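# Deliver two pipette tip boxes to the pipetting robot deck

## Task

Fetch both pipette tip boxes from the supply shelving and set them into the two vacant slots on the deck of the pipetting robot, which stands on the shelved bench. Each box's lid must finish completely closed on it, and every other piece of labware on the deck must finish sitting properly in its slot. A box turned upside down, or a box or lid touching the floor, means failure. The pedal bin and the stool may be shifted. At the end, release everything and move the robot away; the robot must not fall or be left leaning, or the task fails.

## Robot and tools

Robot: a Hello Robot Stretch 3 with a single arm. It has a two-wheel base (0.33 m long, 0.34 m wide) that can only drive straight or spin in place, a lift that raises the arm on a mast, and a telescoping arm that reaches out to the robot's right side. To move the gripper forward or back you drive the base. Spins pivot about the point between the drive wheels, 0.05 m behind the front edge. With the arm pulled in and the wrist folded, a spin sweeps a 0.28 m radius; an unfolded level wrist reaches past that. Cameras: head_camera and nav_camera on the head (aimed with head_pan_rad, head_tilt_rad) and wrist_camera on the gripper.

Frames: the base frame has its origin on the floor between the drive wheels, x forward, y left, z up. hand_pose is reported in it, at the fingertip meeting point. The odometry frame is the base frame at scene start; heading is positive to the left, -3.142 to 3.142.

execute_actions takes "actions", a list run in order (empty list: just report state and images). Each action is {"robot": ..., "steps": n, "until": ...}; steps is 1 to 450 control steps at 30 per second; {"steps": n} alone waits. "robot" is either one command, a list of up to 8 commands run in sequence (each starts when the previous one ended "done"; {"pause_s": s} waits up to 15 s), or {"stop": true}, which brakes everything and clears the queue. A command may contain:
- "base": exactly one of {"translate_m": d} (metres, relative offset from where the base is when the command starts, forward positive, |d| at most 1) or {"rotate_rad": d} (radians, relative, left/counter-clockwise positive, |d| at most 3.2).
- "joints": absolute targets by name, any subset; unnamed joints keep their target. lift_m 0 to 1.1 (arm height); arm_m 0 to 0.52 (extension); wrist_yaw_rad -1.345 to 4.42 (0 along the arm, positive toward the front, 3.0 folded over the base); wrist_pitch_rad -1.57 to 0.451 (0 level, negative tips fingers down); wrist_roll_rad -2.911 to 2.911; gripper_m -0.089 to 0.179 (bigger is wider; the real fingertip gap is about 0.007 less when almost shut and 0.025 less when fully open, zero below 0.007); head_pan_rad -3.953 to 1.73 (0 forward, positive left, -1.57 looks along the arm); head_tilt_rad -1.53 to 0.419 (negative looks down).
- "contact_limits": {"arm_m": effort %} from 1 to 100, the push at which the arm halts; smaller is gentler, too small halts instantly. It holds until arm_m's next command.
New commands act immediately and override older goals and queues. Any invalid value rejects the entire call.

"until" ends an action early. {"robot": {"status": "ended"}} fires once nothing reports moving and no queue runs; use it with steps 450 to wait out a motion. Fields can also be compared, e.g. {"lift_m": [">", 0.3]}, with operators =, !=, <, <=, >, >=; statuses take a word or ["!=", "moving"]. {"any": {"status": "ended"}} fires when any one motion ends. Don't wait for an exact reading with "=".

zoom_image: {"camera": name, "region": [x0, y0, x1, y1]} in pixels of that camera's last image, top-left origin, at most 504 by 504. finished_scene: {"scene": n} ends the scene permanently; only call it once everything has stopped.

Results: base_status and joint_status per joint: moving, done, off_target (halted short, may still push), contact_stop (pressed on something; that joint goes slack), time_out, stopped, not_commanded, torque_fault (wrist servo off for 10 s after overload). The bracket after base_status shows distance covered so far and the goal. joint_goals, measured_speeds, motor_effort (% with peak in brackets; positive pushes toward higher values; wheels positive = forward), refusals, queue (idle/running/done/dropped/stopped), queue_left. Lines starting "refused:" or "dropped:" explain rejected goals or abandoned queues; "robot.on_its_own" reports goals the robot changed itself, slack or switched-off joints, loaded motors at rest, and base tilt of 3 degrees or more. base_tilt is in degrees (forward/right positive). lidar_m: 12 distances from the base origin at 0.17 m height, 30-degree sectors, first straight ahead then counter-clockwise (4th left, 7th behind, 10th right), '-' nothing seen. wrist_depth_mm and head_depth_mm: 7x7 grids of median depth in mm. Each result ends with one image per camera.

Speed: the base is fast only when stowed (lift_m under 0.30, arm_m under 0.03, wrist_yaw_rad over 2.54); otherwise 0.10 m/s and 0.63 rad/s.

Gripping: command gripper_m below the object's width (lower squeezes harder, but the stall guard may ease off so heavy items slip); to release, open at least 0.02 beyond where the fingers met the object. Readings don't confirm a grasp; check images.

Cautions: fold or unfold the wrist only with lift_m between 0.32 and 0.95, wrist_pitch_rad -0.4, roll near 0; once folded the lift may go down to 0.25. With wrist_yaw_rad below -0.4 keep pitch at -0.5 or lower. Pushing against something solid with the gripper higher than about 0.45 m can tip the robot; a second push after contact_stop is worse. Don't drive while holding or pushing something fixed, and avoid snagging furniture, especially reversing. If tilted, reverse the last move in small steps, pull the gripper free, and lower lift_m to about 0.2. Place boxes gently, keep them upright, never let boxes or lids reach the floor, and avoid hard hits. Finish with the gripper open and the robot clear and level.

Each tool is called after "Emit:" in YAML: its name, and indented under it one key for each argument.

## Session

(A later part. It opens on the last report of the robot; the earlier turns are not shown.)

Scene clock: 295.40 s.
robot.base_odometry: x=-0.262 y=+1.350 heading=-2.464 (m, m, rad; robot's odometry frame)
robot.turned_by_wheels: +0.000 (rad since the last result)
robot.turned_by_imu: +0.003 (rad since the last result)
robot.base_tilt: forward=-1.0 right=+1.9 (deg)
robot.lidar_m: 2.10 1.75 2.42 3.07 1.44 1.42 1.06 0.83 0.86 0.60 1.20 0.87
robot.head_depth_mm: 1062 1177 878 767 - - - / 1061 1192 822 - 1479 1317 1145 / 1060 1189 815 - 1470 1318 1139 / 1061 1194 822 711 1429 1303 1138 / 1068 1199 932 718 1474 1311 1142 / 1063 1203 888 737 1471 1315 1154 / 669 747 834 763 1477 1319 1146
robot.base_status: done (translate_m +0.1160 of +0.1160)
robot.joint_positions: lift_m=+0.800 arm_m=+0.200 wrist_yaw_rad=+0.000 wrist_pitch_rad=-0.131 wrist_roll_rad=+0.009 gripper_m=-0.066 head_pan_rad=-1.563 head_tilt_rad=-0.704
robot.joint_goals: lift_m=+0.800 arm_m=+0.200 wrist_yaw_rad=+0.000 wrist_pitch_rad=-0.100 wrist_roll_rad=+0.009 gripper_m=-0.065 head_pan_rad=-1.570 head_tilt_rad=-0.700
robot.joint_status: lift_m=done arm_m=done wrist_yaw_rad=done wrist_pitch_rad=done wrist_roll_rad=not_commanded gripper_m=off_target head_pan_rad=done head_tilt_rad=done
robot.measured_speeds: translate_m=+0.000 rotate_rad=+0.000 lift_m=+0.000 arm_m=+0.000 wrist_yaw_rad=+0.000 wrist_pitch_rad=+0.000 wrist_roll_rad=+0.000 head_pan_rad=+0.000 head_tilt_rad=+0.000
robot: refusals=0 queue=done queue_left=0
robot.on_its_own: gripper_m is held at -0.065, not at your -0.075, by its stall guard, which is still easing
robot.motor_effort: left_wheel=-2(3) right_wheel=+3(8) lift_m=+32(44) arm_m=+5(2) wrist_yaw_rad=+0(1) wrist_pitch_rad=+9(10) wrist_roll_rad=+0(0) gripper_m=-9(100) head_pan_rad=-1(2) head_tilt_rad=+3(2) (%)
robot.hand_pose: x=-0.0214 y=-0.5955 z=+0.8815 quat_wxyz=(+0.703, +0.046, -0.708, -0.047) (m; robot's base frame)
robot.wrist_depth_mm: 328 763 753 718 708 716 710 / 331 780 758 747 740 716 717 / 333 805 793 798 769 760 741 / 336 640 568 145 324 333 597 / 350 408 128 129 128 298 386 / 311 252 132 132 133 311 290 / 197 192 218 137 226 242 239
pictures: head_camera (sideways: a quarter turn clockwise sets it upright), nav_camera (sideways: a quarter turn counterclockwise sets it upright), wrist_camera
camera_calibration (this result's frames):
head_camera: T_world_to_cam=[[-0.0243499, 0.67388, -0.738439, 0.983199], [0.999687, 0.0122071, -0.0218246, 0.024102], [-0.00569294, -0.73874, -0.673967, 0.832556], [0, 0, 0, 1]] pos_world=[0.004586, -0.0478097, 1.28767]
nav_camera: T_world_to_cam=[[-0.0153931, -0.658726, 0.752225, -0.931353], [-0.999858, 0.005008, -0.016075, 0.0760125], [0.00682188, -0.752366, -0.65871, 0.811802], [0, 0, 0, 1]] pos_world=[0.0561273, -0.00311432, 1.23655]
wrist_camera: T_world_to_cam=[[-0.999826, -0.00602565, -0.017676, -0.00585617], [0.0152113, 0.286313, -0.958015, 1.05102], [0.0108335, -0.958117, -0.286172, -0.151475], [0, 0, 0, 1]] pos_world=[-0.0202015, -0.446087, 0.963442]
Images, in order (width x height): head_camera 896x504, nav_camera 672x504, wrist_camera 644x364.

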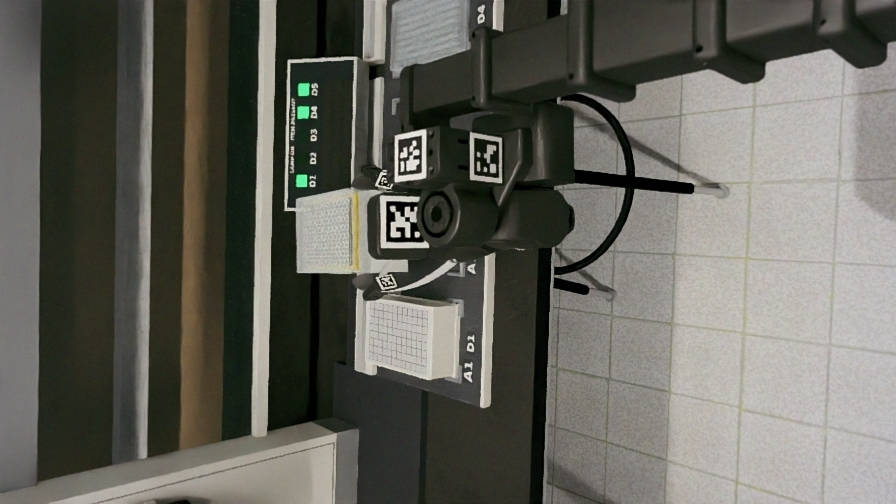

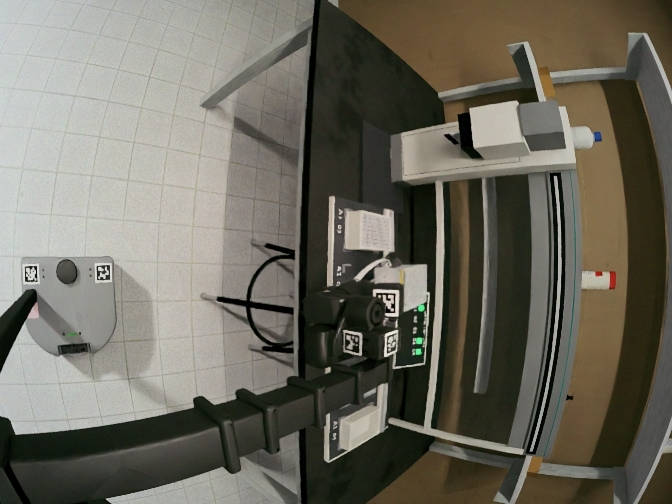

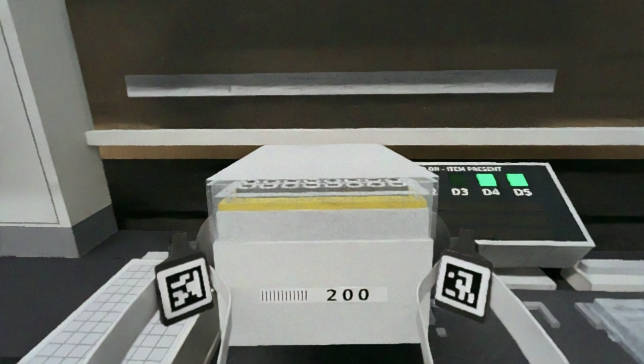

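Emit:
execute_actions:
  actions:
    - {"robot":{"joints":{"gripper_m":-0.07}},"steps":20}
    - {"robot":{"joints":{"lift_m":0.755}},"steps":300,"until":{"robot":{"lift_m_status":["!=","moving"]}}}

Emit:
zoom_image:
  camera: "head_camera"
  region: [280, 150, 520, 400]

Scene clock: 308.73 s.
robot.base_odometry: x=-0.262 y=+1.350 heading=-2.464 (m, m, rad; robot's odometry frame)
robot.turned_by_wheels: +0.000 (rad since the last result)
robot.turned_by_imu: +0.002 (rad since the last result)
robot.base_tilt: forward=-1.1 right=+1.9 (deg)
robot.lidar_m: 2.10 1.75 2.42 3.09 1.45 1.41 1.06 0.83 0.86 0.60 1.19 0.86
robot.head_depth_mm: 1051 1175 883 741 1063 - - / 1062 1186 821 790 - 1286 1142 / 1063 1194 820 765 1448 1304 1144 / 1065 1192 837 697 1435 1302 1144 / 1061 1199 934 717 1477 1307 1146 / 1065 1211 889 737 1475 1315 1142 / 668 747 832 761 1483 1312 1138
robot.base_status: done (translate_m +0.1160 of +0.1160)
robot.joint_positions: lift_m=+0.755 arm_m=+0.200 wrist_yaw_rad=+0.000 wrist_pitch_rad=-0.131 wrist_roll_rad=+0.009 gripper_m=-0.067 head_pan_rad=-1.563 head_tilt_rad=-0.704
robot.joint_goals: lift_m=+0.755 arm_m=+0.200 wrist_yaw_rad=+0.000 wrist_pitch_rad=-0.100 wrist_roll_rad=+0.009 gripper_m=-0.070 head_pan_rad=-1.570 head_tilt_rad=-0.700
robot.joint_status: lift_m=done arm_m=done wrist_yaw_rad=done wrist_pitch_rad=done wrist_roll_rad=not_commanded gripper_m=off_target head_pan_rad=done head_tilt_rad=done
robot.measured_speeds: translate_m=+0.000 rotate_rad=+0.000 lift_m=+0.000 arm_m=+0.000 wrist_yaw_rad=+0.000 wrist_pitch_rad=+0.000 wrist_roll_rad=+0.000 head_pan_rad=+0.000 head_tilt_rad=+0.000
robot: refusals=0 queue=done queue_left=0
robot.motor_effort: left_wheel=-2(2) right_wheel=+4(4) lift_m=+32(32) arm_m=+5(5) wrist_yaw_rad=+0(0) wrist_pitch_rad=+10(10) wrist_roll_rad=+0(0) gripper_m=-61(100) head_pan_rad=-2(1) head_tilt_rad=+3(1) (%)
robot.hand_pose: x=-0.0214 y=-0.5955 z=+0.8365 quat_wxyz=(+0.703, +0.046, -0.708, -0.047) (m; robot's base frame)
robot.wrist_depth_mm: 331 752 751 711 728 704 707 / 332 725 672 672 666 649 715 / 331 836 800 781 332 324 754 / 338 487 446 145 281 282 295 / 315 220 128 129 128 296 287 / 167 171 132 132 132 229 226 / 142 157 174 136 172 184 183
pictures: head_camera (sideways: a quarter turn clockwise sets it upright), nav_camera (sideways: a quarter turn counterclockwise sets it upright), wrist_camera
camera_calibration (this result's frames):
head_camera: T_world_to_cam=[[-0.0243498, 0.67388, -0.738439, 0.983199], [0.999687, 0.012207, -0.0218246, 0.024102], [-0.00569303, -0.73874, -0.673967, 0.832556], [0, 0, 0, 1]] pos_world=[0.00458599, -0.0478097, 1.28767]
nav_camera: T_world_to_cam=[[-0.0153932, -0.658726, 0.752225, -0.931353], [-0.999858, 0.00500812, -0.016075, 0.0760125], [0.00682179, -0.752366, -0.65871, 0.811802], [0, 0, 0, 1]] pos_world=[0.0561273, -0.00311432, 1.23655]
wrist_camera: T_world_to_cam=[[-0.999826, -0.00602556, -0.017676, -0.00665137], [0.0152113, 0.286313, -0.958015, 1.00792], [0.0108335, -0.958117, -0.286172, -0.16435], [0, 0, 0, 1]] pos_world=[-0.0202015, -0.446087, 0.918453]
Images, in order (width x height): head_camera 896x504, nav_camera 672x504, wrist_camera 644x364.

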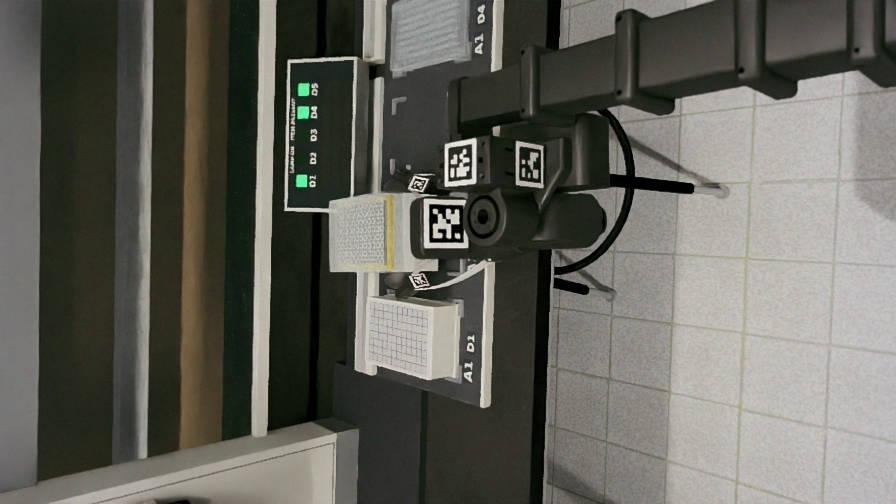

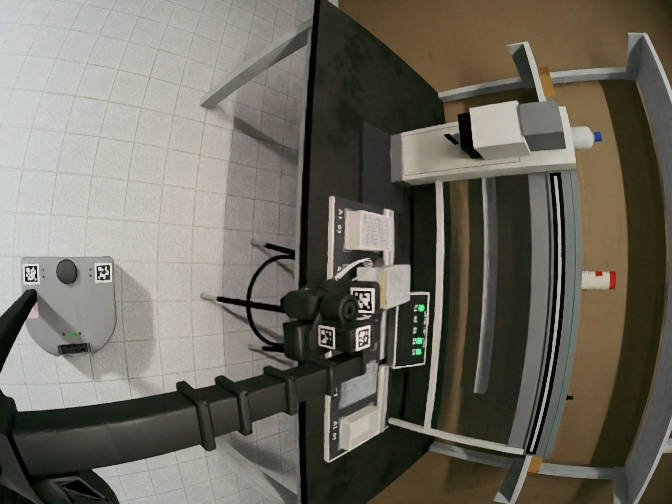

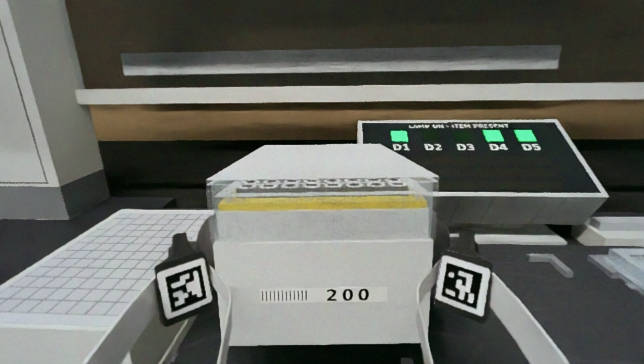

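Region (280, 150, 520, 400) of head_camera's 896x504 image, scaled by 2.016, with more detail than that image has; it fills the left 484 columns of this view, and the rest is white.

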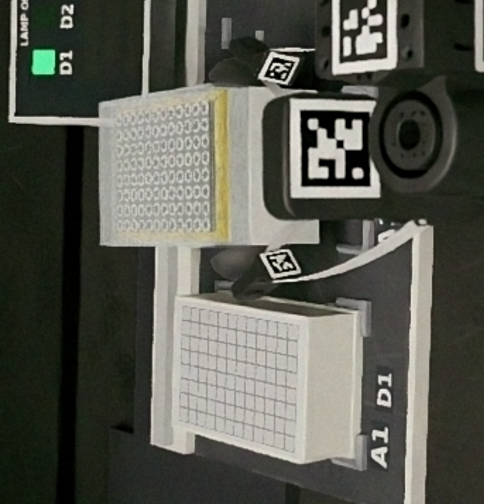

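Emit:
execute_actions:
  actions:
    - {"robot":{"joints":{"gripper_m":-0.075}},"steps":20}
    - {"robot":{"joints":{"lift_m":0.742}},"steps":300,"until":{"robot":{"lift_m_status":["!=","moving"]}}}

Emit:
zoom_image:
  camera: "head_camera"
  region: [320, 150, 520, 350]

Emit:
zoom_image:
  camera: "wrist_camera"
  region: [150, 250, 500, 364]

Scene clock: 316.30 s.
robot.base_odometry: x=-0.262 y=+1.350 heading=-2.464 (m, m, rad; robot's odometry frame)
robot.turned_by_wheels: +0.000 (rad since the last result)
robot.turned_by_imu: +0.001 (rad since the last result)
robot.base_tilt: forward=-1.0 right=+1.9 (deg)
robot.lidar_m: 2.10 1.75 2.43 3.08 1.45 1.41 1.06 0.83 0.86 0.60 1.20 0.87
robot.head_depth_mm: 1055 1174 882 741 678 - - / 1055 1177 822 766 - 1287 1130 / 1065 1189 822 766 - 1311 1136 / 1064 1194 934 691 1444 1315 1147 / 1067 1198 933 720 1470 1315 1131 / 1068 1203 889 739 1474 1305 1144 / 665 748 836 763 1487 1320 1145
robot.base_status: done (translate_m +0.1160 of +0.1160)
robot.joint_positions: lift_m=+0.742 arm_m=+0.200 wrist_yaw_rad=+0.000 wrist_pitch_rad=-0.131 wrist_roll_rad=+0.009 gripper_m=-0.072 head_pan_rad=-1.563 head_tilt_rad=-0.704
robot.joint_goals: lift_m=+0.742 arm_m=+0.200 wrist_yaw_rad=+0.000 wrist_pitch_rad=-0.100 wrist_roll_rad=+0.009 gripper_m=-0.075 head_pan_rad=-1.570 head_tilt_rad=-0.700
robot.joint_status: lift_m=done arm_m=done wrist_yaw_rad=done wrist_pitch_rad=done wrist_roll_rad=not_commanded gripper_m=off_target head_pan_rad=done head_tilt_rad=done
robot.measured_speeds: translate_m=+0.000 rotate_rad=+0.000 lift_m=+0.000 arm_m=+0.000 wrist_yaw_rad=+0.000 wrist_pitch_rad=+0.000 wrist_roll_rad=+0.000 head_pan_rad=+0.000 head_tilt_rad=+0.000
robot: refusals=0 queue=done queue_left=0
robot.motor_effort: left_wheel=-2(3) right_wheel=+4(4) lift_m=+32(31) arm_m=+5(5) wrist_yaw_rad=+0(1) wrist_pitch_rad=+9(9) wrist_roll_rad=+0(0) gripper_m=-63(100) head_pan_rad=-2(2) head_tilt_rad=+2(3) (%)
robot.hand_pose: x=-0.0214 y=-0.5955 z=+0.8235 quat_wxyz=(+0.703, +0.046, -0.708, -0.047) (m; robot's base frame)
robot.wrist_depth_mm: 326 757 739 737 724 712 699 / 327 695 669 684 749 738 718 / 330 817 822 798 313 309 663 / 338 449 411 145 276 280 284 / 199 191 128 128 129 272 269 / 146 150 132 132 132 212 206 / 140 158 158 137 155 167 167
pictures: head_camera (sideways: a quarter turn clockwise sets it upright), nav_camera (sideways: a quarter turn counterclockwise sets it upright), wrist_camera
camera_calibration (this result's frames):
head_camera: T_world_to_cam=[[-0.0243499, 0.67388, -0.738439, 0.983199], [0.999687, 0.0122072, -0.0218246, 0.024102], [-0.00569285, -0.73874, -0.673967, 0.832556], [0, 0, 0, 1]] pos_world=[0.004586, -0.0478097, 1.28767]
nav_camera: T_world_to_cam=[[-0.015393, -0.658726, 0.752225, -0.931353], [-0.999858, 0.00500788, -0.016075, 0.0760125], [0.00682197, -0.752366, -0.65871, 0.811802], [0, 0, 0, 1]] pos_world=[0.0561273, -0.00311431, 1.23655]
wrist_camera: T_world_to_cam=[[-0.999826, -0.00602545, -0.0176761, -0.00688097], [0.0152114, 0.286323, -0.958012, 0.995469], [0.0108335, -0.958114, -0.286182, -0.16806], [0, 0, 0, 1]] pos_world=[-0.0202015, -0.446088, 0.905455]
Images, in order (width x height): head_camera 896x504, nav_camera 672x504, wrist_camera 644x364.

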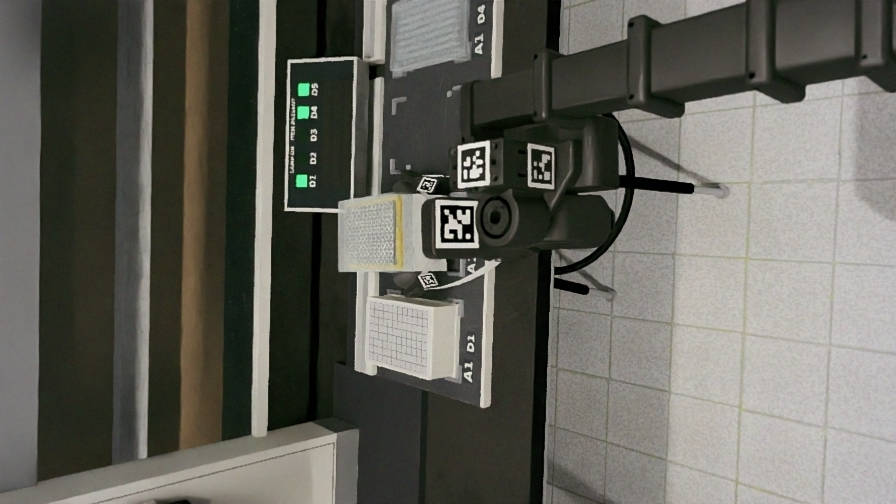

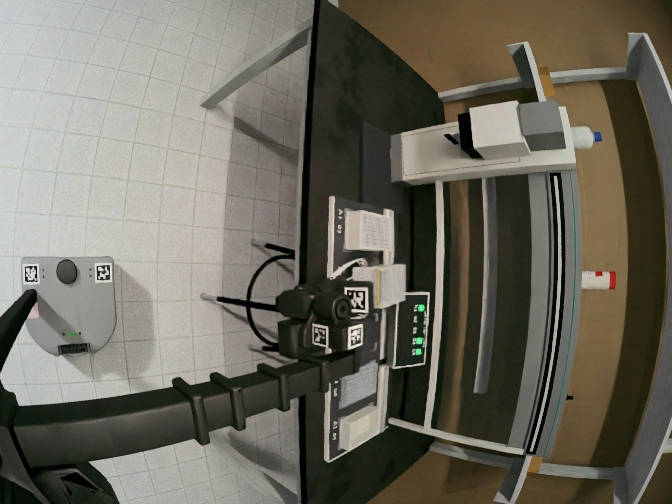

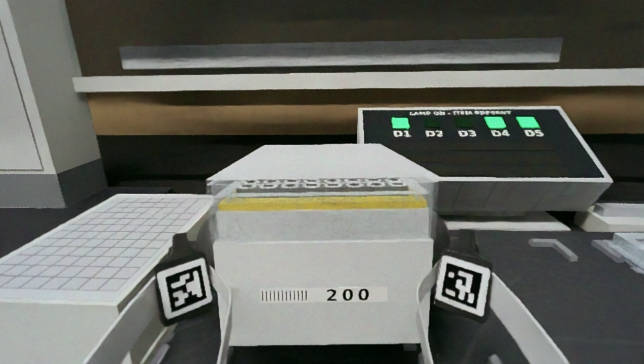

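Region (320, 150, 520, 350) of head_camera's 896x504 image, scaled by 2.520, with more detail than that image has.

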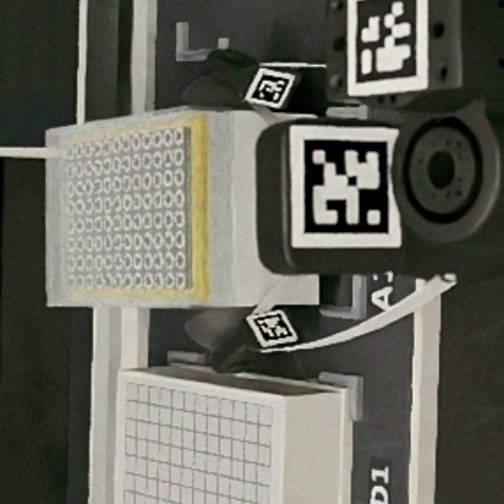

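Region (150, 250, 500, 364) of wrist_camera's 644x364 image, scaled by 1.440; it fills the top 164 rows of this view, and the rest is white.

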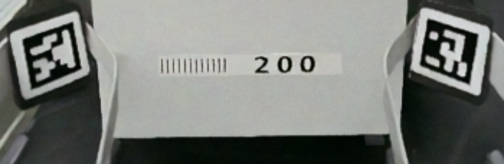

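Emit:
execute_actions:
  actions:
    - {"robot":{"joints":{"gripper_m":-0.07}},"steps":20}
    - {"robot":{"base":{"translate_m":0.008},"joints":{"lift_m":0.746,"wrist_yaw_rad":-0.05}},"steps":300,"until":{"robot":{"lift_m_status":["!=","moving"],"base_status":["!=","moving"]}}}
    - {"robot":{"joints":{"lift_m":0.742}},"steps":100,"until":{"robot":{"lift_m_status":["!=","moving"]}}}

Emit:
zoom_image:
  camera: "wrist_camera"
  region: [100, 220, 600, 364]

Emit:
zoom_image:
  camera: "head_camera"
  region: [320, 130, 520, 330]

Scene clock: 329.50 s.
robot.base_odometry: x=-0.268 y=+1.345 heading=-2.464 (m, m, rad; robot's odometry frame)
robot.turned_by_wheels: +0.000 (rad since the last result)
robot.turned_by_imu: +0.002 (rad since the last result)
robot.base_tilt: forward=-1.1 right=+2.0 (deg)
robot.lidar_m: 2.10 1.74 2.41 3.07 1.45 1.42 1.06 0.84 0.87 0.61 1.20 0.86
robot.head_depth_mm: 1050 1177 875 743 677 - - / 1059 1188 822 768 - 1287 1132 / 1066 1184 827 744 1440 1283 1141 / 1058 1191 936 699 1441 1316 1146 / 1067 1204 936 720 1476 1320 1144 / 1063 1214 881 738 1481 1316 1143 / 649 735 837 761 1470 1310 1136
robot.base_status: done (translate_m +0.0080 of +0.0080)
robot.joint_positions: lift_m=+0.742 arm_m=+0.200 wrist_yaw_rad=-0.049 wrist_pitch_rad=-0.131 wrist_roll_rad=+0.009 gripper_m=-0.057 head_pan_rad=-1.563 head_tilt_rad=-0.704
robot.joint_goals: lift_m=+0.742 arm_m=+0.200 wrist_yaw_rad=-0.050 wrist_pitch_rad=-0.100 wrist_roll_rad=+0.009 gripper_m=-0.060 head_pan_rad=-1.570 head_tilt_rad=-0.700
robot.joint_status: lift_m=done arm_m=done wrist_yaw_rad=done wrist_pitch_rad=done wrist_roll_rad=not_commanded gripper_m=done head_pan_rad=done head_tilt_rad=done
robot.measured_speeds: translate_m=+0.000 rotate_rad=+0.000 lift_m=+0.000 arm_m=+0.000 wrist_yaw_rad=+0.000 wrist_pitch_rad=+0.000 wrist_roll_rad=+0.000 head_pan_rad=+0.000 head_tilt_rad=+0.000
robot: refusals=0 queue=done queue_left=0
robot.on_its_own: gripper_m is held at -0.060, not at your -0.070, by its stall guard, which is still easing
robot.motor_effort: left_wheel=-2(4) right_wheel=+4(11) lift_m=+32(48) arm_m=+5(5) wrist_yaw_rad=-1(3) wrist_pitch_rad=+9(9) wrist_roll_rad=+0(0) gripper_m=-57(100) head_pan_rad=-2(2) head_tilt_rad=+2(2) (%)
robot.hand_pose: x=-0.0338 y=-0.5952 z=+0.8235 quat_wxyz=(+0.701, +0.029, -0.709, -0.064) (m; robot's base frame)
robot.wrist_depth_mm: 717 720 717 712 728 720 715 / 330 665 673 671 765 740 753 / 347 770 784 712 319 315 790 / 348 454 411 145 278 289 390 / 200 191 128 129 129 271 269 / 145 152 132 132 132 207 207 / 133 159 158 137 156 168 167
pictures: head_camera (sideways: a quarter turn clockwise sets it upright), nav_camera (sideways: a quarter turn counterclockwise sets it upright), wrist_camera
camera_calibration (this result's frames):
head_camera: T_world_to_cam=[[-0.0243499, 0.67388, -0.738439, 0.983199], [0.999687, 0.0122072, -0.0218246, 0.024102], [-0.00569285, -0.73874, -0.673967, 0.832556], [0, 0, 0, 1]] pos_world=[0.004586, -0.0478097, 1.28767]
nav_camera: T_world_to_cam=[[-0.015393, -0.658726, 0.752225, -0.931353], [-0.999858, 0.00500788, -0.016075, 0.0760125], [0.00682197, -0.752366, -0.65871, 0.811802], [0, 0, 0, 1]] pos_world=[0.0561273, -0.00311431, 1.23655]
wrist_camera: T_world_to_cam=[[-0.998906, 0.0432969, -0.0176759, 0.0101351], [0.0293152, 0.285225, -0.958012, 0.995389], [-0.0364373, -0.957482, -0.286182, -0.168854], [0, 0, 0, 1]] pos_world=[-0.0252086, -0.446023, 0.905451]
Images, in order (width x height): head_camera 896x504, nav_camera 672x504, wrist_camera 644x364.

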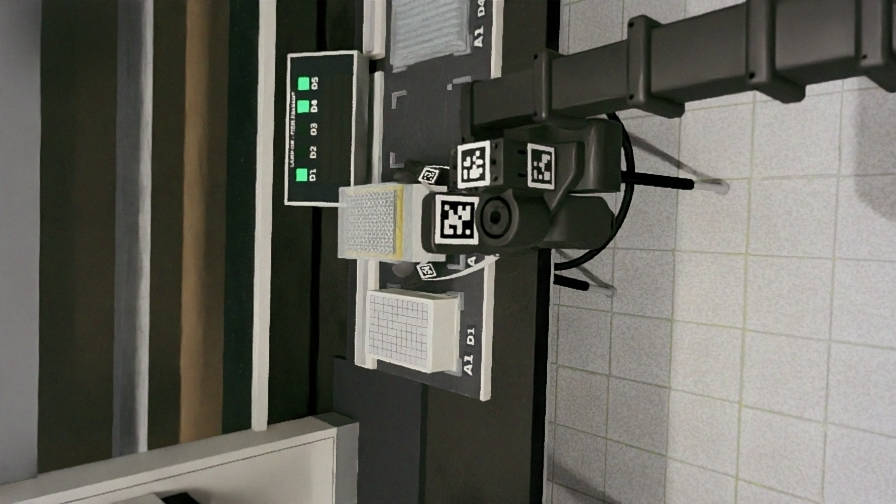

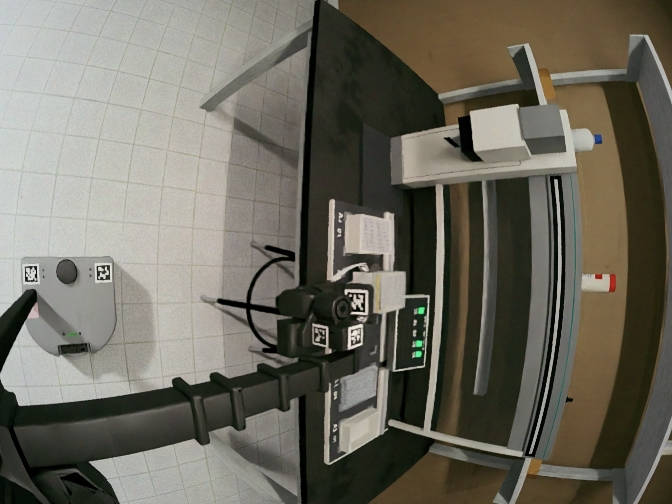

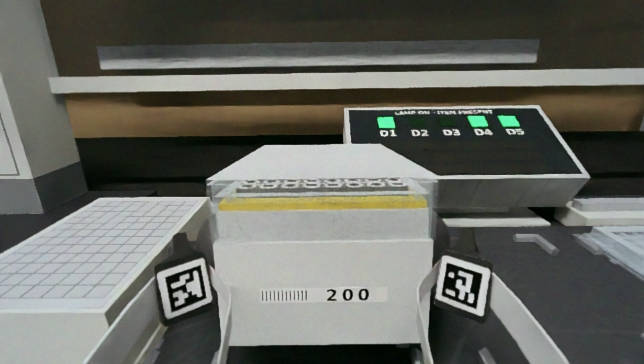

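Region (100, 220, 600, 364) of wrist_camera's 644x364 image, scaled by 1.008; it fills the top 145 rows of this view, and the rest is white.

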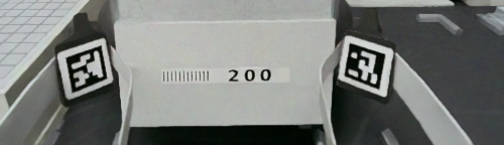

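Region (320, 130, 520, 330) of head_camera's 896x504 image, scaled by 2.520, with more detail than that image has.

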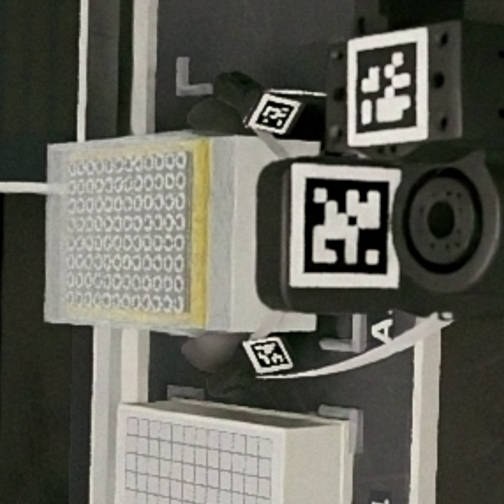

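Emit:
execute_actions:
  actions:
    - {"robot":{"base":{"translate_m":0.003}},"steps":100,"until":{"robot":{"base_status":["!=","moving"]}}}
    - {"robot":{"joints":{"lift_m":0.734}},"steps":100,"until":{"robot":{"lift_m_status":["!=","moving"]}}}

Emit:
zoom_image:
  camera: "wrist_camera"
  region: [130, 264, 530, 364]

Emit:
zoom_image:
  camera: "head_camera"
  region: [320, 130, 520, 330]

Scene clock: 334.73 s.
robot.base_odometry: x=-0.270 y=+1.343 heading=-2.464 (m, m, rad; robot's odometry frame)
robot.turned_by_wheels: +0.000 (rad since the last result)
robot.turned_by_imu: +0.001 (rad since the last result)
robot.base_tilt: forward=-1.1 right=+1.9 (deg)
robot.lidar_m: 2.10 1.74 2.41 3.08 1.46 1.43 1.07 0.84 0.87 0.61 1.20 0.86
robot.head_depth_mm: 1054 1182 882 743 1053 - - / 1057 1192 820 766 - 1286 1139 / 1059 1187 823 742 - 1275 1142 / 1067 1196 934 701 1441 1318 1146 / 1069 1201 931 719 1473 1321 1135 / 1063 1209 879 743 1477 1320 1137 / 652 732 833 762 1478 1314 1141
robot.base_status: done (translate_m +0.0030 of +0.0030)
robot.joint_positions: lift_m=+0.734 arm_m=+0.200 wrist_yaw_rad=-0.049 wrist_pitch_rad=-0.124 wrist_roll_rad=+0.009 gripper_m=-0.026 head_pan_rad=-1.563 head_tilt_rad=-0.704
robot.joint_goals: lift_m=+0.734 arm_m=+0.200 wrist_yaw_rad=-0.050 wrist_pitch_rad=-0.100 wrist_roll_rad=+0.009 gripper_m=-0.028 head_pan_rad=-1.570 head_tilt_rad=-0.700
robot.joint_status: lift_m=done arm_m=done wrist_yaw_rad=done wrist_pitch_rad=done wrist_roll_rad=not_commanded gripper_m=done head_pan_rad=done head_tilt_rad=done
robot.measured_speeds: translate_m=+0.000 rotate_rad=+0.000 lift_m=+0.000 arm_m=+0.000 wrist_yaw_rad=+0.000 wrist_pitch_rad=+0.000 wrist_roll_rad=+0.000 head_pan_rad=+0.000 head_tilt_rad=+0.000
robot: refusals=0 queue=done queue_left=0
robot.on_its_own: gripper_m is held at -0.028, not at your -0.070, by its stall guard, which is still easing
robot.motor_effort: left_wheel=-2(4) right_wheel=+4(10) lift_m=+31(32) arm_m=+5(5) wrist_yaw_rad=-1(1) wrist_pitch_rad=+7(10) wrist_roll_rad=+0(0) gripper_m=-45(57) head_pan_rad=-2(2) head_tilt_rad=+2(2) (%)
robot.hand_pose: x=-0.0338 y=-0.5956 z=+0.8174 quat_wxyz=(+0.702, +0.026, -0.709, -0.061) (m; robot's base frame)
robot.wrist_depth_mm: 732 733 740 719 728 717 710 / 332 687 762 759 671 665 754 / 341 806 806 695 311 310 777 / 333 442 242 143 277 279 323 / 179 180 128 128 128 260 258 / 135 141 132 133 133 203 198 / 132 150 151 138 149 160 159
pictures: head_camera (sideways: a quarter turn clockwise sets it upright), nav_camera (sideways: a quarter turn counterclockwise sets it upright), wrist_camera
camera_calibration (this result's frames):
head_camera: T_world_to_cam=[[-0.0243499, 0.67388, -0.738439, 0.983199], [0.999687, 0.0122071, -0.0218246, 0.024102], [-0.00569294, -0.73874, -0.673967, 0.832556], [0, 0, 0, 1]] pos_world=[0.004586, -0.0478097, 1.28767]
nav_camera: T_world_to_cam=[[-0.0153931, -0.658726, 0.752225, -0.931353], [-0.999858, 0.005008, -0.016075, 0.0760125], [0.00682188, -0.752366, -0.65871, 0.811802], [0, 0, 0, 1]] pos_world=[0.0561273, -0.00311432, 1.23655]
wrist_camera: T_world_to_cam=[[-0.998912, 0.0431712, -0.0176358, 0.00991586], [0.0289711, 0.278133, -0.960106, 0.98714], [-0.0365438, -0.959572, -0.279081, -0.178053], [0, 0, 0, 1]] pos_world=[-0.0252002, -0.445839, 0.898242]
Images, in order (width x height): head_camera 896x504, nav_camera 672x504, wrist_camera 644x364.

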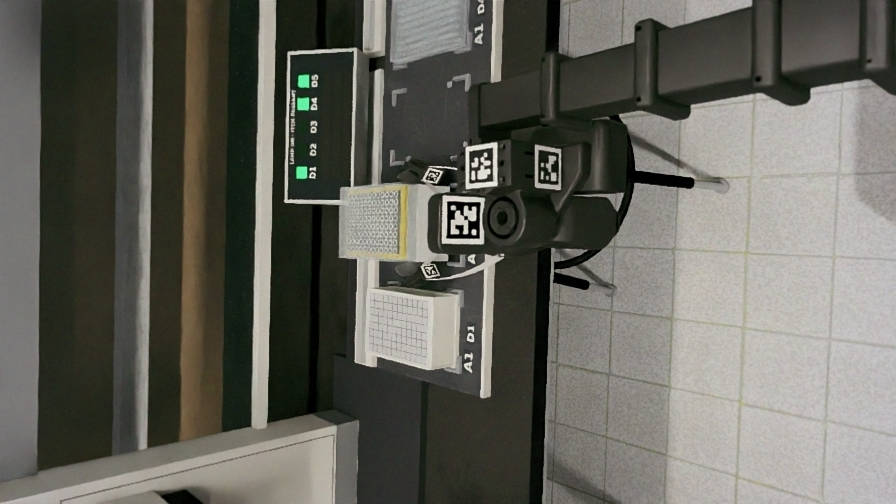

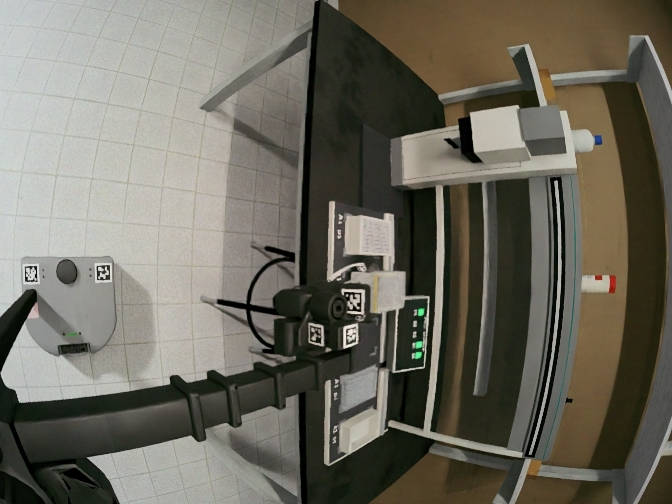

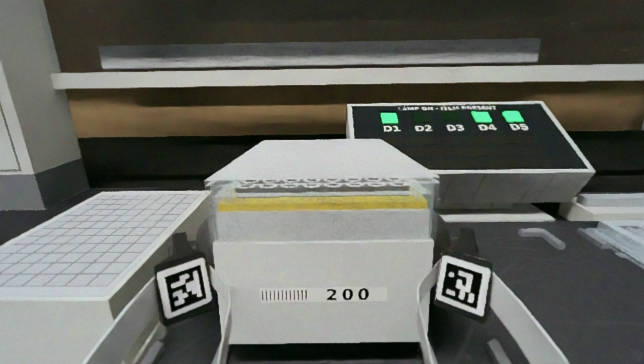

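Region (130, 264, 530, 364) of wrist_camera's 644x364 image, scaled by 1.260; it fills the top 126 rows of this view, and the rest is white.

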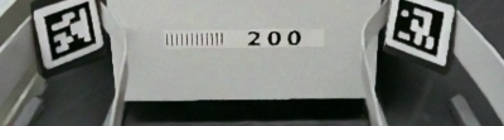

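Region (320, 130, 520, 330) of head_camera's 896x504 image, scaled by 2.520, with more detail than that image has.

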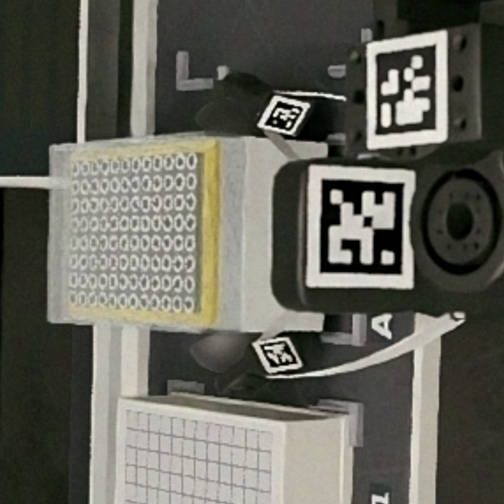

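Emit:
execute_actions:
  actions:
    - {"robot":{"joints":{"gripper_m":-0.06}},"steps":15}
    - {"robot":{"joints":{"lift_m":0.738}},"steps":100,"until":{"robot":{"lift_m_status":["!=","moving"]}}}
    - {"robot":{"joints":{"arm_m":0.195}},"steps":100,"until":{"robot":{"arm_m_status":["!=","moving"]}}}
    - {"robot":{"joints":{"lift_m":0.731}},"steps":100,"until":{"robot":{"lift_m_status":["!=","moving"]}}}

Emit:
zoom_image:
  camera: "wrist_camera"
  region: [130, 264, 530, 364]

Emit:
zoom_image:
  camera: "head_camera"
  region: [320, 130, 520, 330]

Scene clock: 342.30 s.
robot.base_odometry: x=-0.270 y=+1.343 heading=-2.464 (m, m, rad; robot's odometry frame)
robot.turned_by_wheels: +0.000 (rad since the last result)
robot.turned_by_imu: +0.001 (rad since the last result)
robot.base_tilt: forward=-1.0 right=+1.9 (deg)
robot.lidar_m: 2.10 1.74 2.41 3.09 1.46 1.42 1.07 0.84 0.87 0.60 1.20 0.86
robot.head_depth_mm: 1055 1180 879 743 1056 - - / 1056 1186 822 768 - 1299 1146 / 1064 1184 823 744 - 1276 1150 / 1066 1192 936 700 1427 1309 1137 / 1071 1203 933 719 1476 1323 1139 / 1069 1208 879 744 1483 1306 1135 / 648 729 834 763 1464 1310 1146
robot.base_status: done (translate_m +0.0030 of +0.0030)
robot.joint_positions: lift_m=+0.731 arm_m=+0.195 wrist_yaw_rad=-0.050 wrist_pitch_rad=-0.128 wrist_roll_rad=+0.009 gripper_m=-0.052 head_pan_rad=-1.563 head_tilt_rad=-0.704
robot.joint_goals: lift_m=+0.731 arm_m=+0.195 wrist_yaw_rad=-0.050 wrist_pitch_rad=-0.100 wrist_roll_rad=+0.009 gripper_m=-0.055 head_pan_rad=-1.570 head_tilt_rad=-0.700
robot.joint_status: lift_m=done arm_m=done wrist_yaw_rad=done wrist_pitch_rad=done wrist_roll_rad=not_commanded gripper_m=off_target head_pan_rad=done head_tilt_rad=done
robot.measured_speeds: translate_m=+0.000 rotate_rad=+0.000 lift_m=+0.000 arm_m=+0.000 wrist_yaw_rad=+0.000 wrist_pitch_rad=+0.000 wrist_roll_rad=+0.000 head_pan_rad=+0.000 head_tilt_rad=+0.000
robot: refusals=0 queue=done queue_left=0
robot.on_its_own: gripper_m is held at -0.055, not at your -0.060, by its stall guard, which is still easing
robot.motor_effort: left_wheel=-2(2) right_wheel=+3(3) lift_m=+29(46) arm_m=-1(4) wrist_yaw_rad=+0(2) wrist_pitch_rad=+9(9) wrist_roll_rad=+0(0) gripper_m=-55(100) head_pan_rad=-3(2) head_tilt_rad=+2(2) (%)
robot.hand_pose: x=-0.0340 y=-0.5908 z=+0.8134 quat_wxyz=(+0.701, +0.027, -0.709, -0.063) (m; robot's base frame)
robot.wrist_depth_mm: 719 741 730 752 741 722 729 / 339 684 685 689 340 676 782 / 346 798 798 683 309 310 731 / 327 424 303 143 280 292 297 / 171 172 128 128 128 253 250 / 134 138 132 132 132 196 190 / 140 147 146 138 145 149 154
pictures: head_camera (sideways: a quarter turn clockwise sets it upright), nav_camera (sideways: a quarter turn counterclockwise sets it upright), wrist_camera
camera_calibration (this result's frames):
head_camera: T_world_to_cam=[[-0.0243498, 0.673879, -0.738441, 0.983201], [0.999687, 0.0122069, -0.0218246, 0.024102], [-0.00569302, -0.738741, -0.673965, 0.832555], [0, 0, 0, 1]] pos_world=[0.00458599, -0.0478098, 1.28767]
nav_camera: T_world_to_cam=[[-0.0153932, -0.658725, 0.752227, -0.931354], [-0.999858, 0.00500809, -0.016075, 0.0760125], [0.0068218, -0.752368, -0.658708, 0.8118], [0, 0, 0, 1]] pos_world=[0.0561273, -0.00311445, 1.23655]
wrist_camera: T_world_to_cam=[[-0.998867, 0.0442005, -0.0176565, 0.0100338], [0.0294323, 0.282063, -0.958944, 0.983372], [-0.0374056, -0.958377, -0.283044, -0.170608], [0, 0, 0, 1]] pos_world=[-0.0253021, -0.441323, 0.894887]
Images, in order (width x height): head_camera 896x504, nav_camera 672x504, wrist_camera 644x364.

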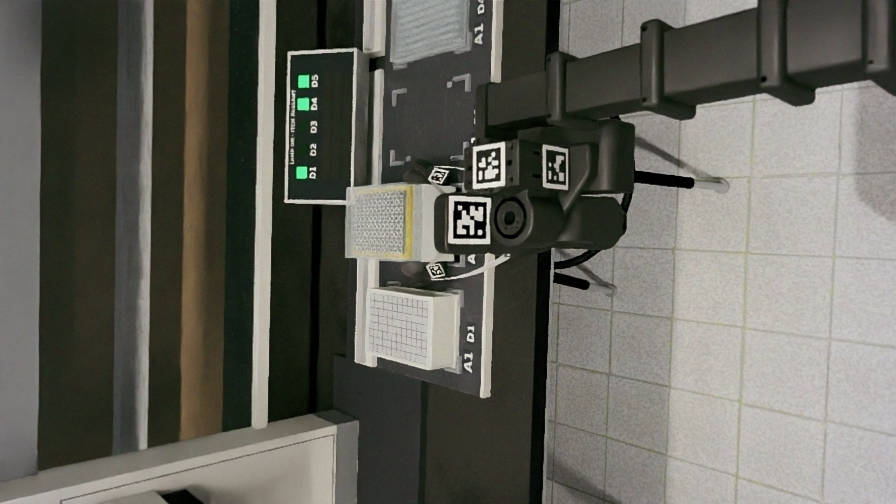

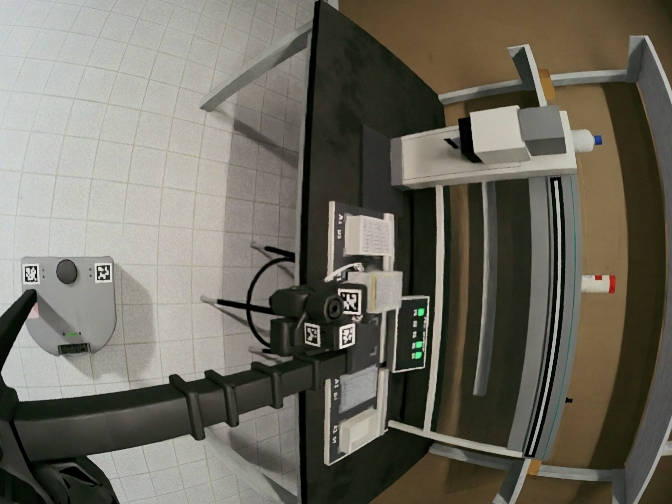

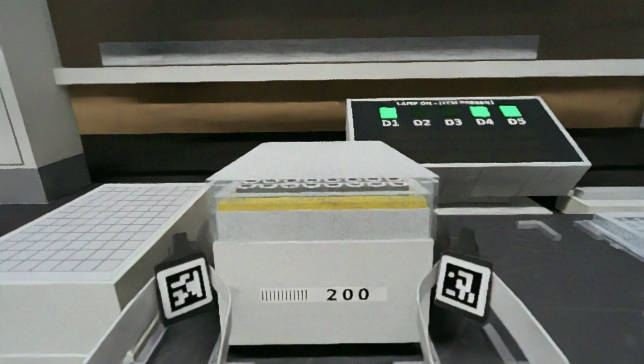

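Region (130, 264, 530, 364) of wrist_camera's 644x364 image, scaled by 1.260; it fills the top 126 rows of this view, and the rest is white.

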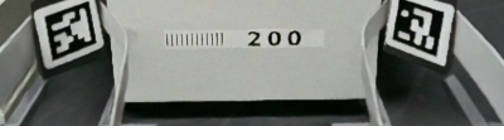

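Region (320, 130, 520, 330) of head_camera's 896x504 image, scaled by 2.520, with more detail than that image has.

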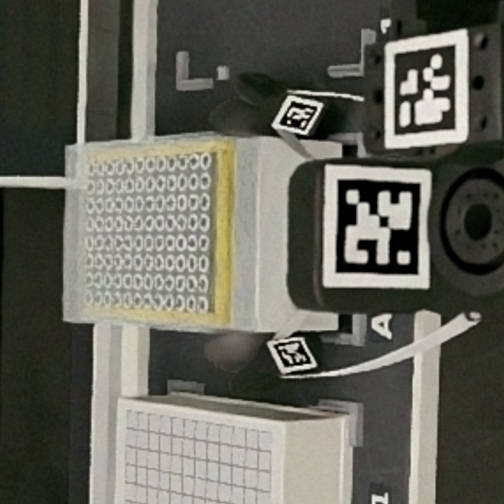

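Emit:
execute_actions:
  actions:
    - {"robot":{"joints":{"lift_m":0.724}},"steps":100,"until":{"robot":{"lift_m_status":["!=","moving"]}}}
    - {"steps":5}

Scene clock: 345.80 s.
robot.base_odometry: x=-0.270 y=+1.343 heading=-2.464 (m, m, rad; robot's odometry frame)
robot.turned_by_wheels: +0.000 (rad since the last result)
robot.turned_by_imu: +0.001 (rad since the last result)
robot.base_tilt: forward=-0.8 right=+1.9 (deg)
robot.lidar_m: 2.10 1.74 2.41 3.08 1.46 1.43 1.07 0.84 0.87 0.60 1.20 0.86
robot.head_depth_mm: 1055 1173 879 743 1435 1330 - / 1055 1180 821 767 - 1284 1141 / 1063 1191 827 723 - 1288 1145 / 1072 1204 936 702 1436 1314 1143 / 1073 1203 938 722 1477 1308 1140 / 1077 1205 884 743 1492 1317 1142 / 653 735 834 761 1476 1317 1146
robot.base_status: done (translate_m +0.0030 of +0.0030)
robot.joint_positions: lift_m=+0.724 arm_m=+0.194 wrist_yaw_rad=-0.052 wrist_pitch_rad=-0.116 wrist_roll_rad=+0.009 gripper_m=-0.030 head_pan_rad=-1.563 head_tilt_rad=-0.704
robot.joint_goals: lift_m=+0.724 arm_m=+0.195 wrist_yaw_rad=-0.050 wrist_pitch_rad=-0.100 wrist_roll_rad=+0.009 gripper_m=-0.032 head_pan_rad=-1.570 head_tilt_rad=-0.700
robot.joint_status: lift_m=done arm_m=done wrist_yaw_rad=done wrist_pitch_rad=done wrist_roll_rad=not_commanded gripper_m=off_target head_pan_rad=done head_tilt_rad=done
robot.measured_speeds: translate_m=+0.000 rotate_rad=+0.000 lift_m=+0.000 arm_m=+0.000 wrist_yaw_rad=+0.000 wrist_pitch_rad=+0.000 wrist_roll_rad=+0.000 head_pan_rad=+0.000 head_tilt_rad=+0.000
robot: refusals=0 queue=done queue_left=0
robot.on_its_own: gripper_m is held at -0.032, not at your -0.060, by its stall guard, which is still easing
robot.motor_effort: left_wheel=-2(1) right_wheel=+0(4) lift_m=+25(28) arm_m=+9(9) wrist_yaw_rad=+1(1) wrist_pitch_rad=+5(9) wrist_roll_rad=+0(0) gripper_m=-46(55) head_pan_rad=-3(2) head_tilt_rad=+2(2) (%)
robot.hand_pose: x=-0.0345 y=-0.5907 z=+0.8095 quat_wxyz=(+0.702, +0.023, -0.710, -0.060) (m; robot's base frame)
robot.wrist_depth_mm: 730 728 734 740 734 739 741 / 338 686 684 693 676 682 757 / 343 812 797 690 312 306 751 / 327 246 228 142 282 294 301 / 164 171 128 128 128 247 244 / 133 137 132 132 133 195 186 / 140 143 142 139 138 145 150
pictures: head_camera (sideways: a quarter turn clockwise sets it upright), nav_camera (sideways: a quarter turn counterclockwise sets it upright), wrist_camera
camera_calibration (this result's frames):
head_camera: T_world_to_cam=[[-0.0243498, 0.673878, -0.738441, 0.983201], [0.999687, 0.0122069, -0.0218246, 0.024102], [-0.00569302, -0.738741, -0.673965, 0.832554], [0, 0, 0, 1]] pos_world=[0.00458599, -0.0478098, 1.28767]
nav_camera: T_world_to_cam=[[-0.0153932, -0.658724, 0.752227, -0.931354], [-0.999858, 0.00500809, -0.016075, 0.0760125], [0.0068218, -0.752368, -0.658708, 0.8118], [0, 0, 0, 1]] pos_world=[0.0561273, -0.00311447, 1.23655]
wrist_camera: T_world_to_cam=[[-0.998789, 0.0459383, -0.0175902, 0.0104181], [0.0294107, 0.271043, -0.962118, 0.975617], [-0.0394304, -0.96147, -0.272066, -0.18249], [0, 0, 0, 1]] pos_world=[-0.0254838, -0.440372, 0.889192]
Images, in order (width x height): head_camera 896x504, nav_camera 672x504, wrist_camera 644x364.

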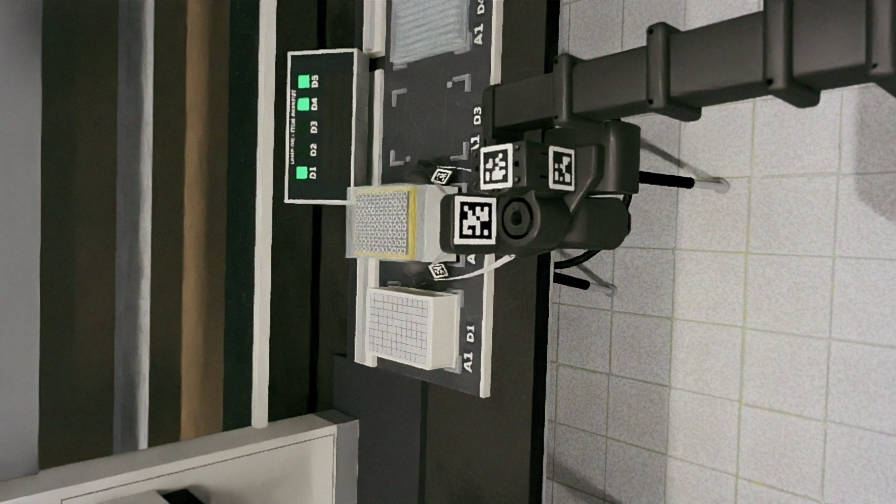

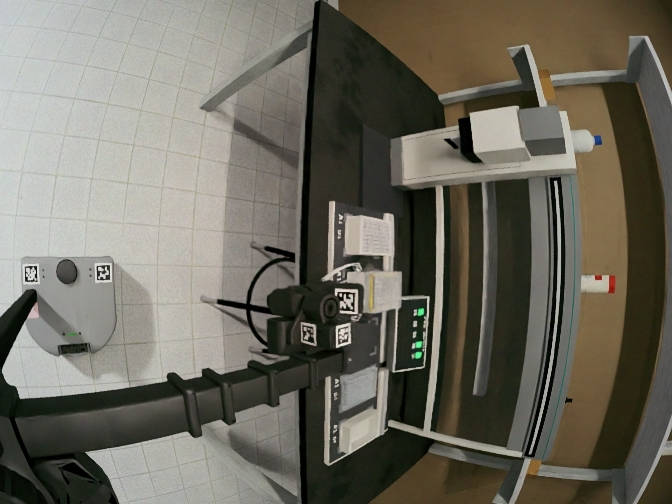

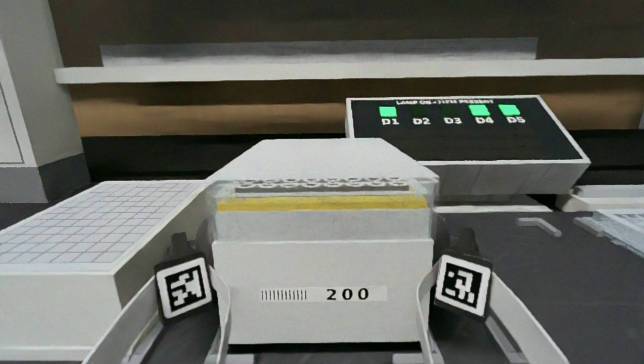

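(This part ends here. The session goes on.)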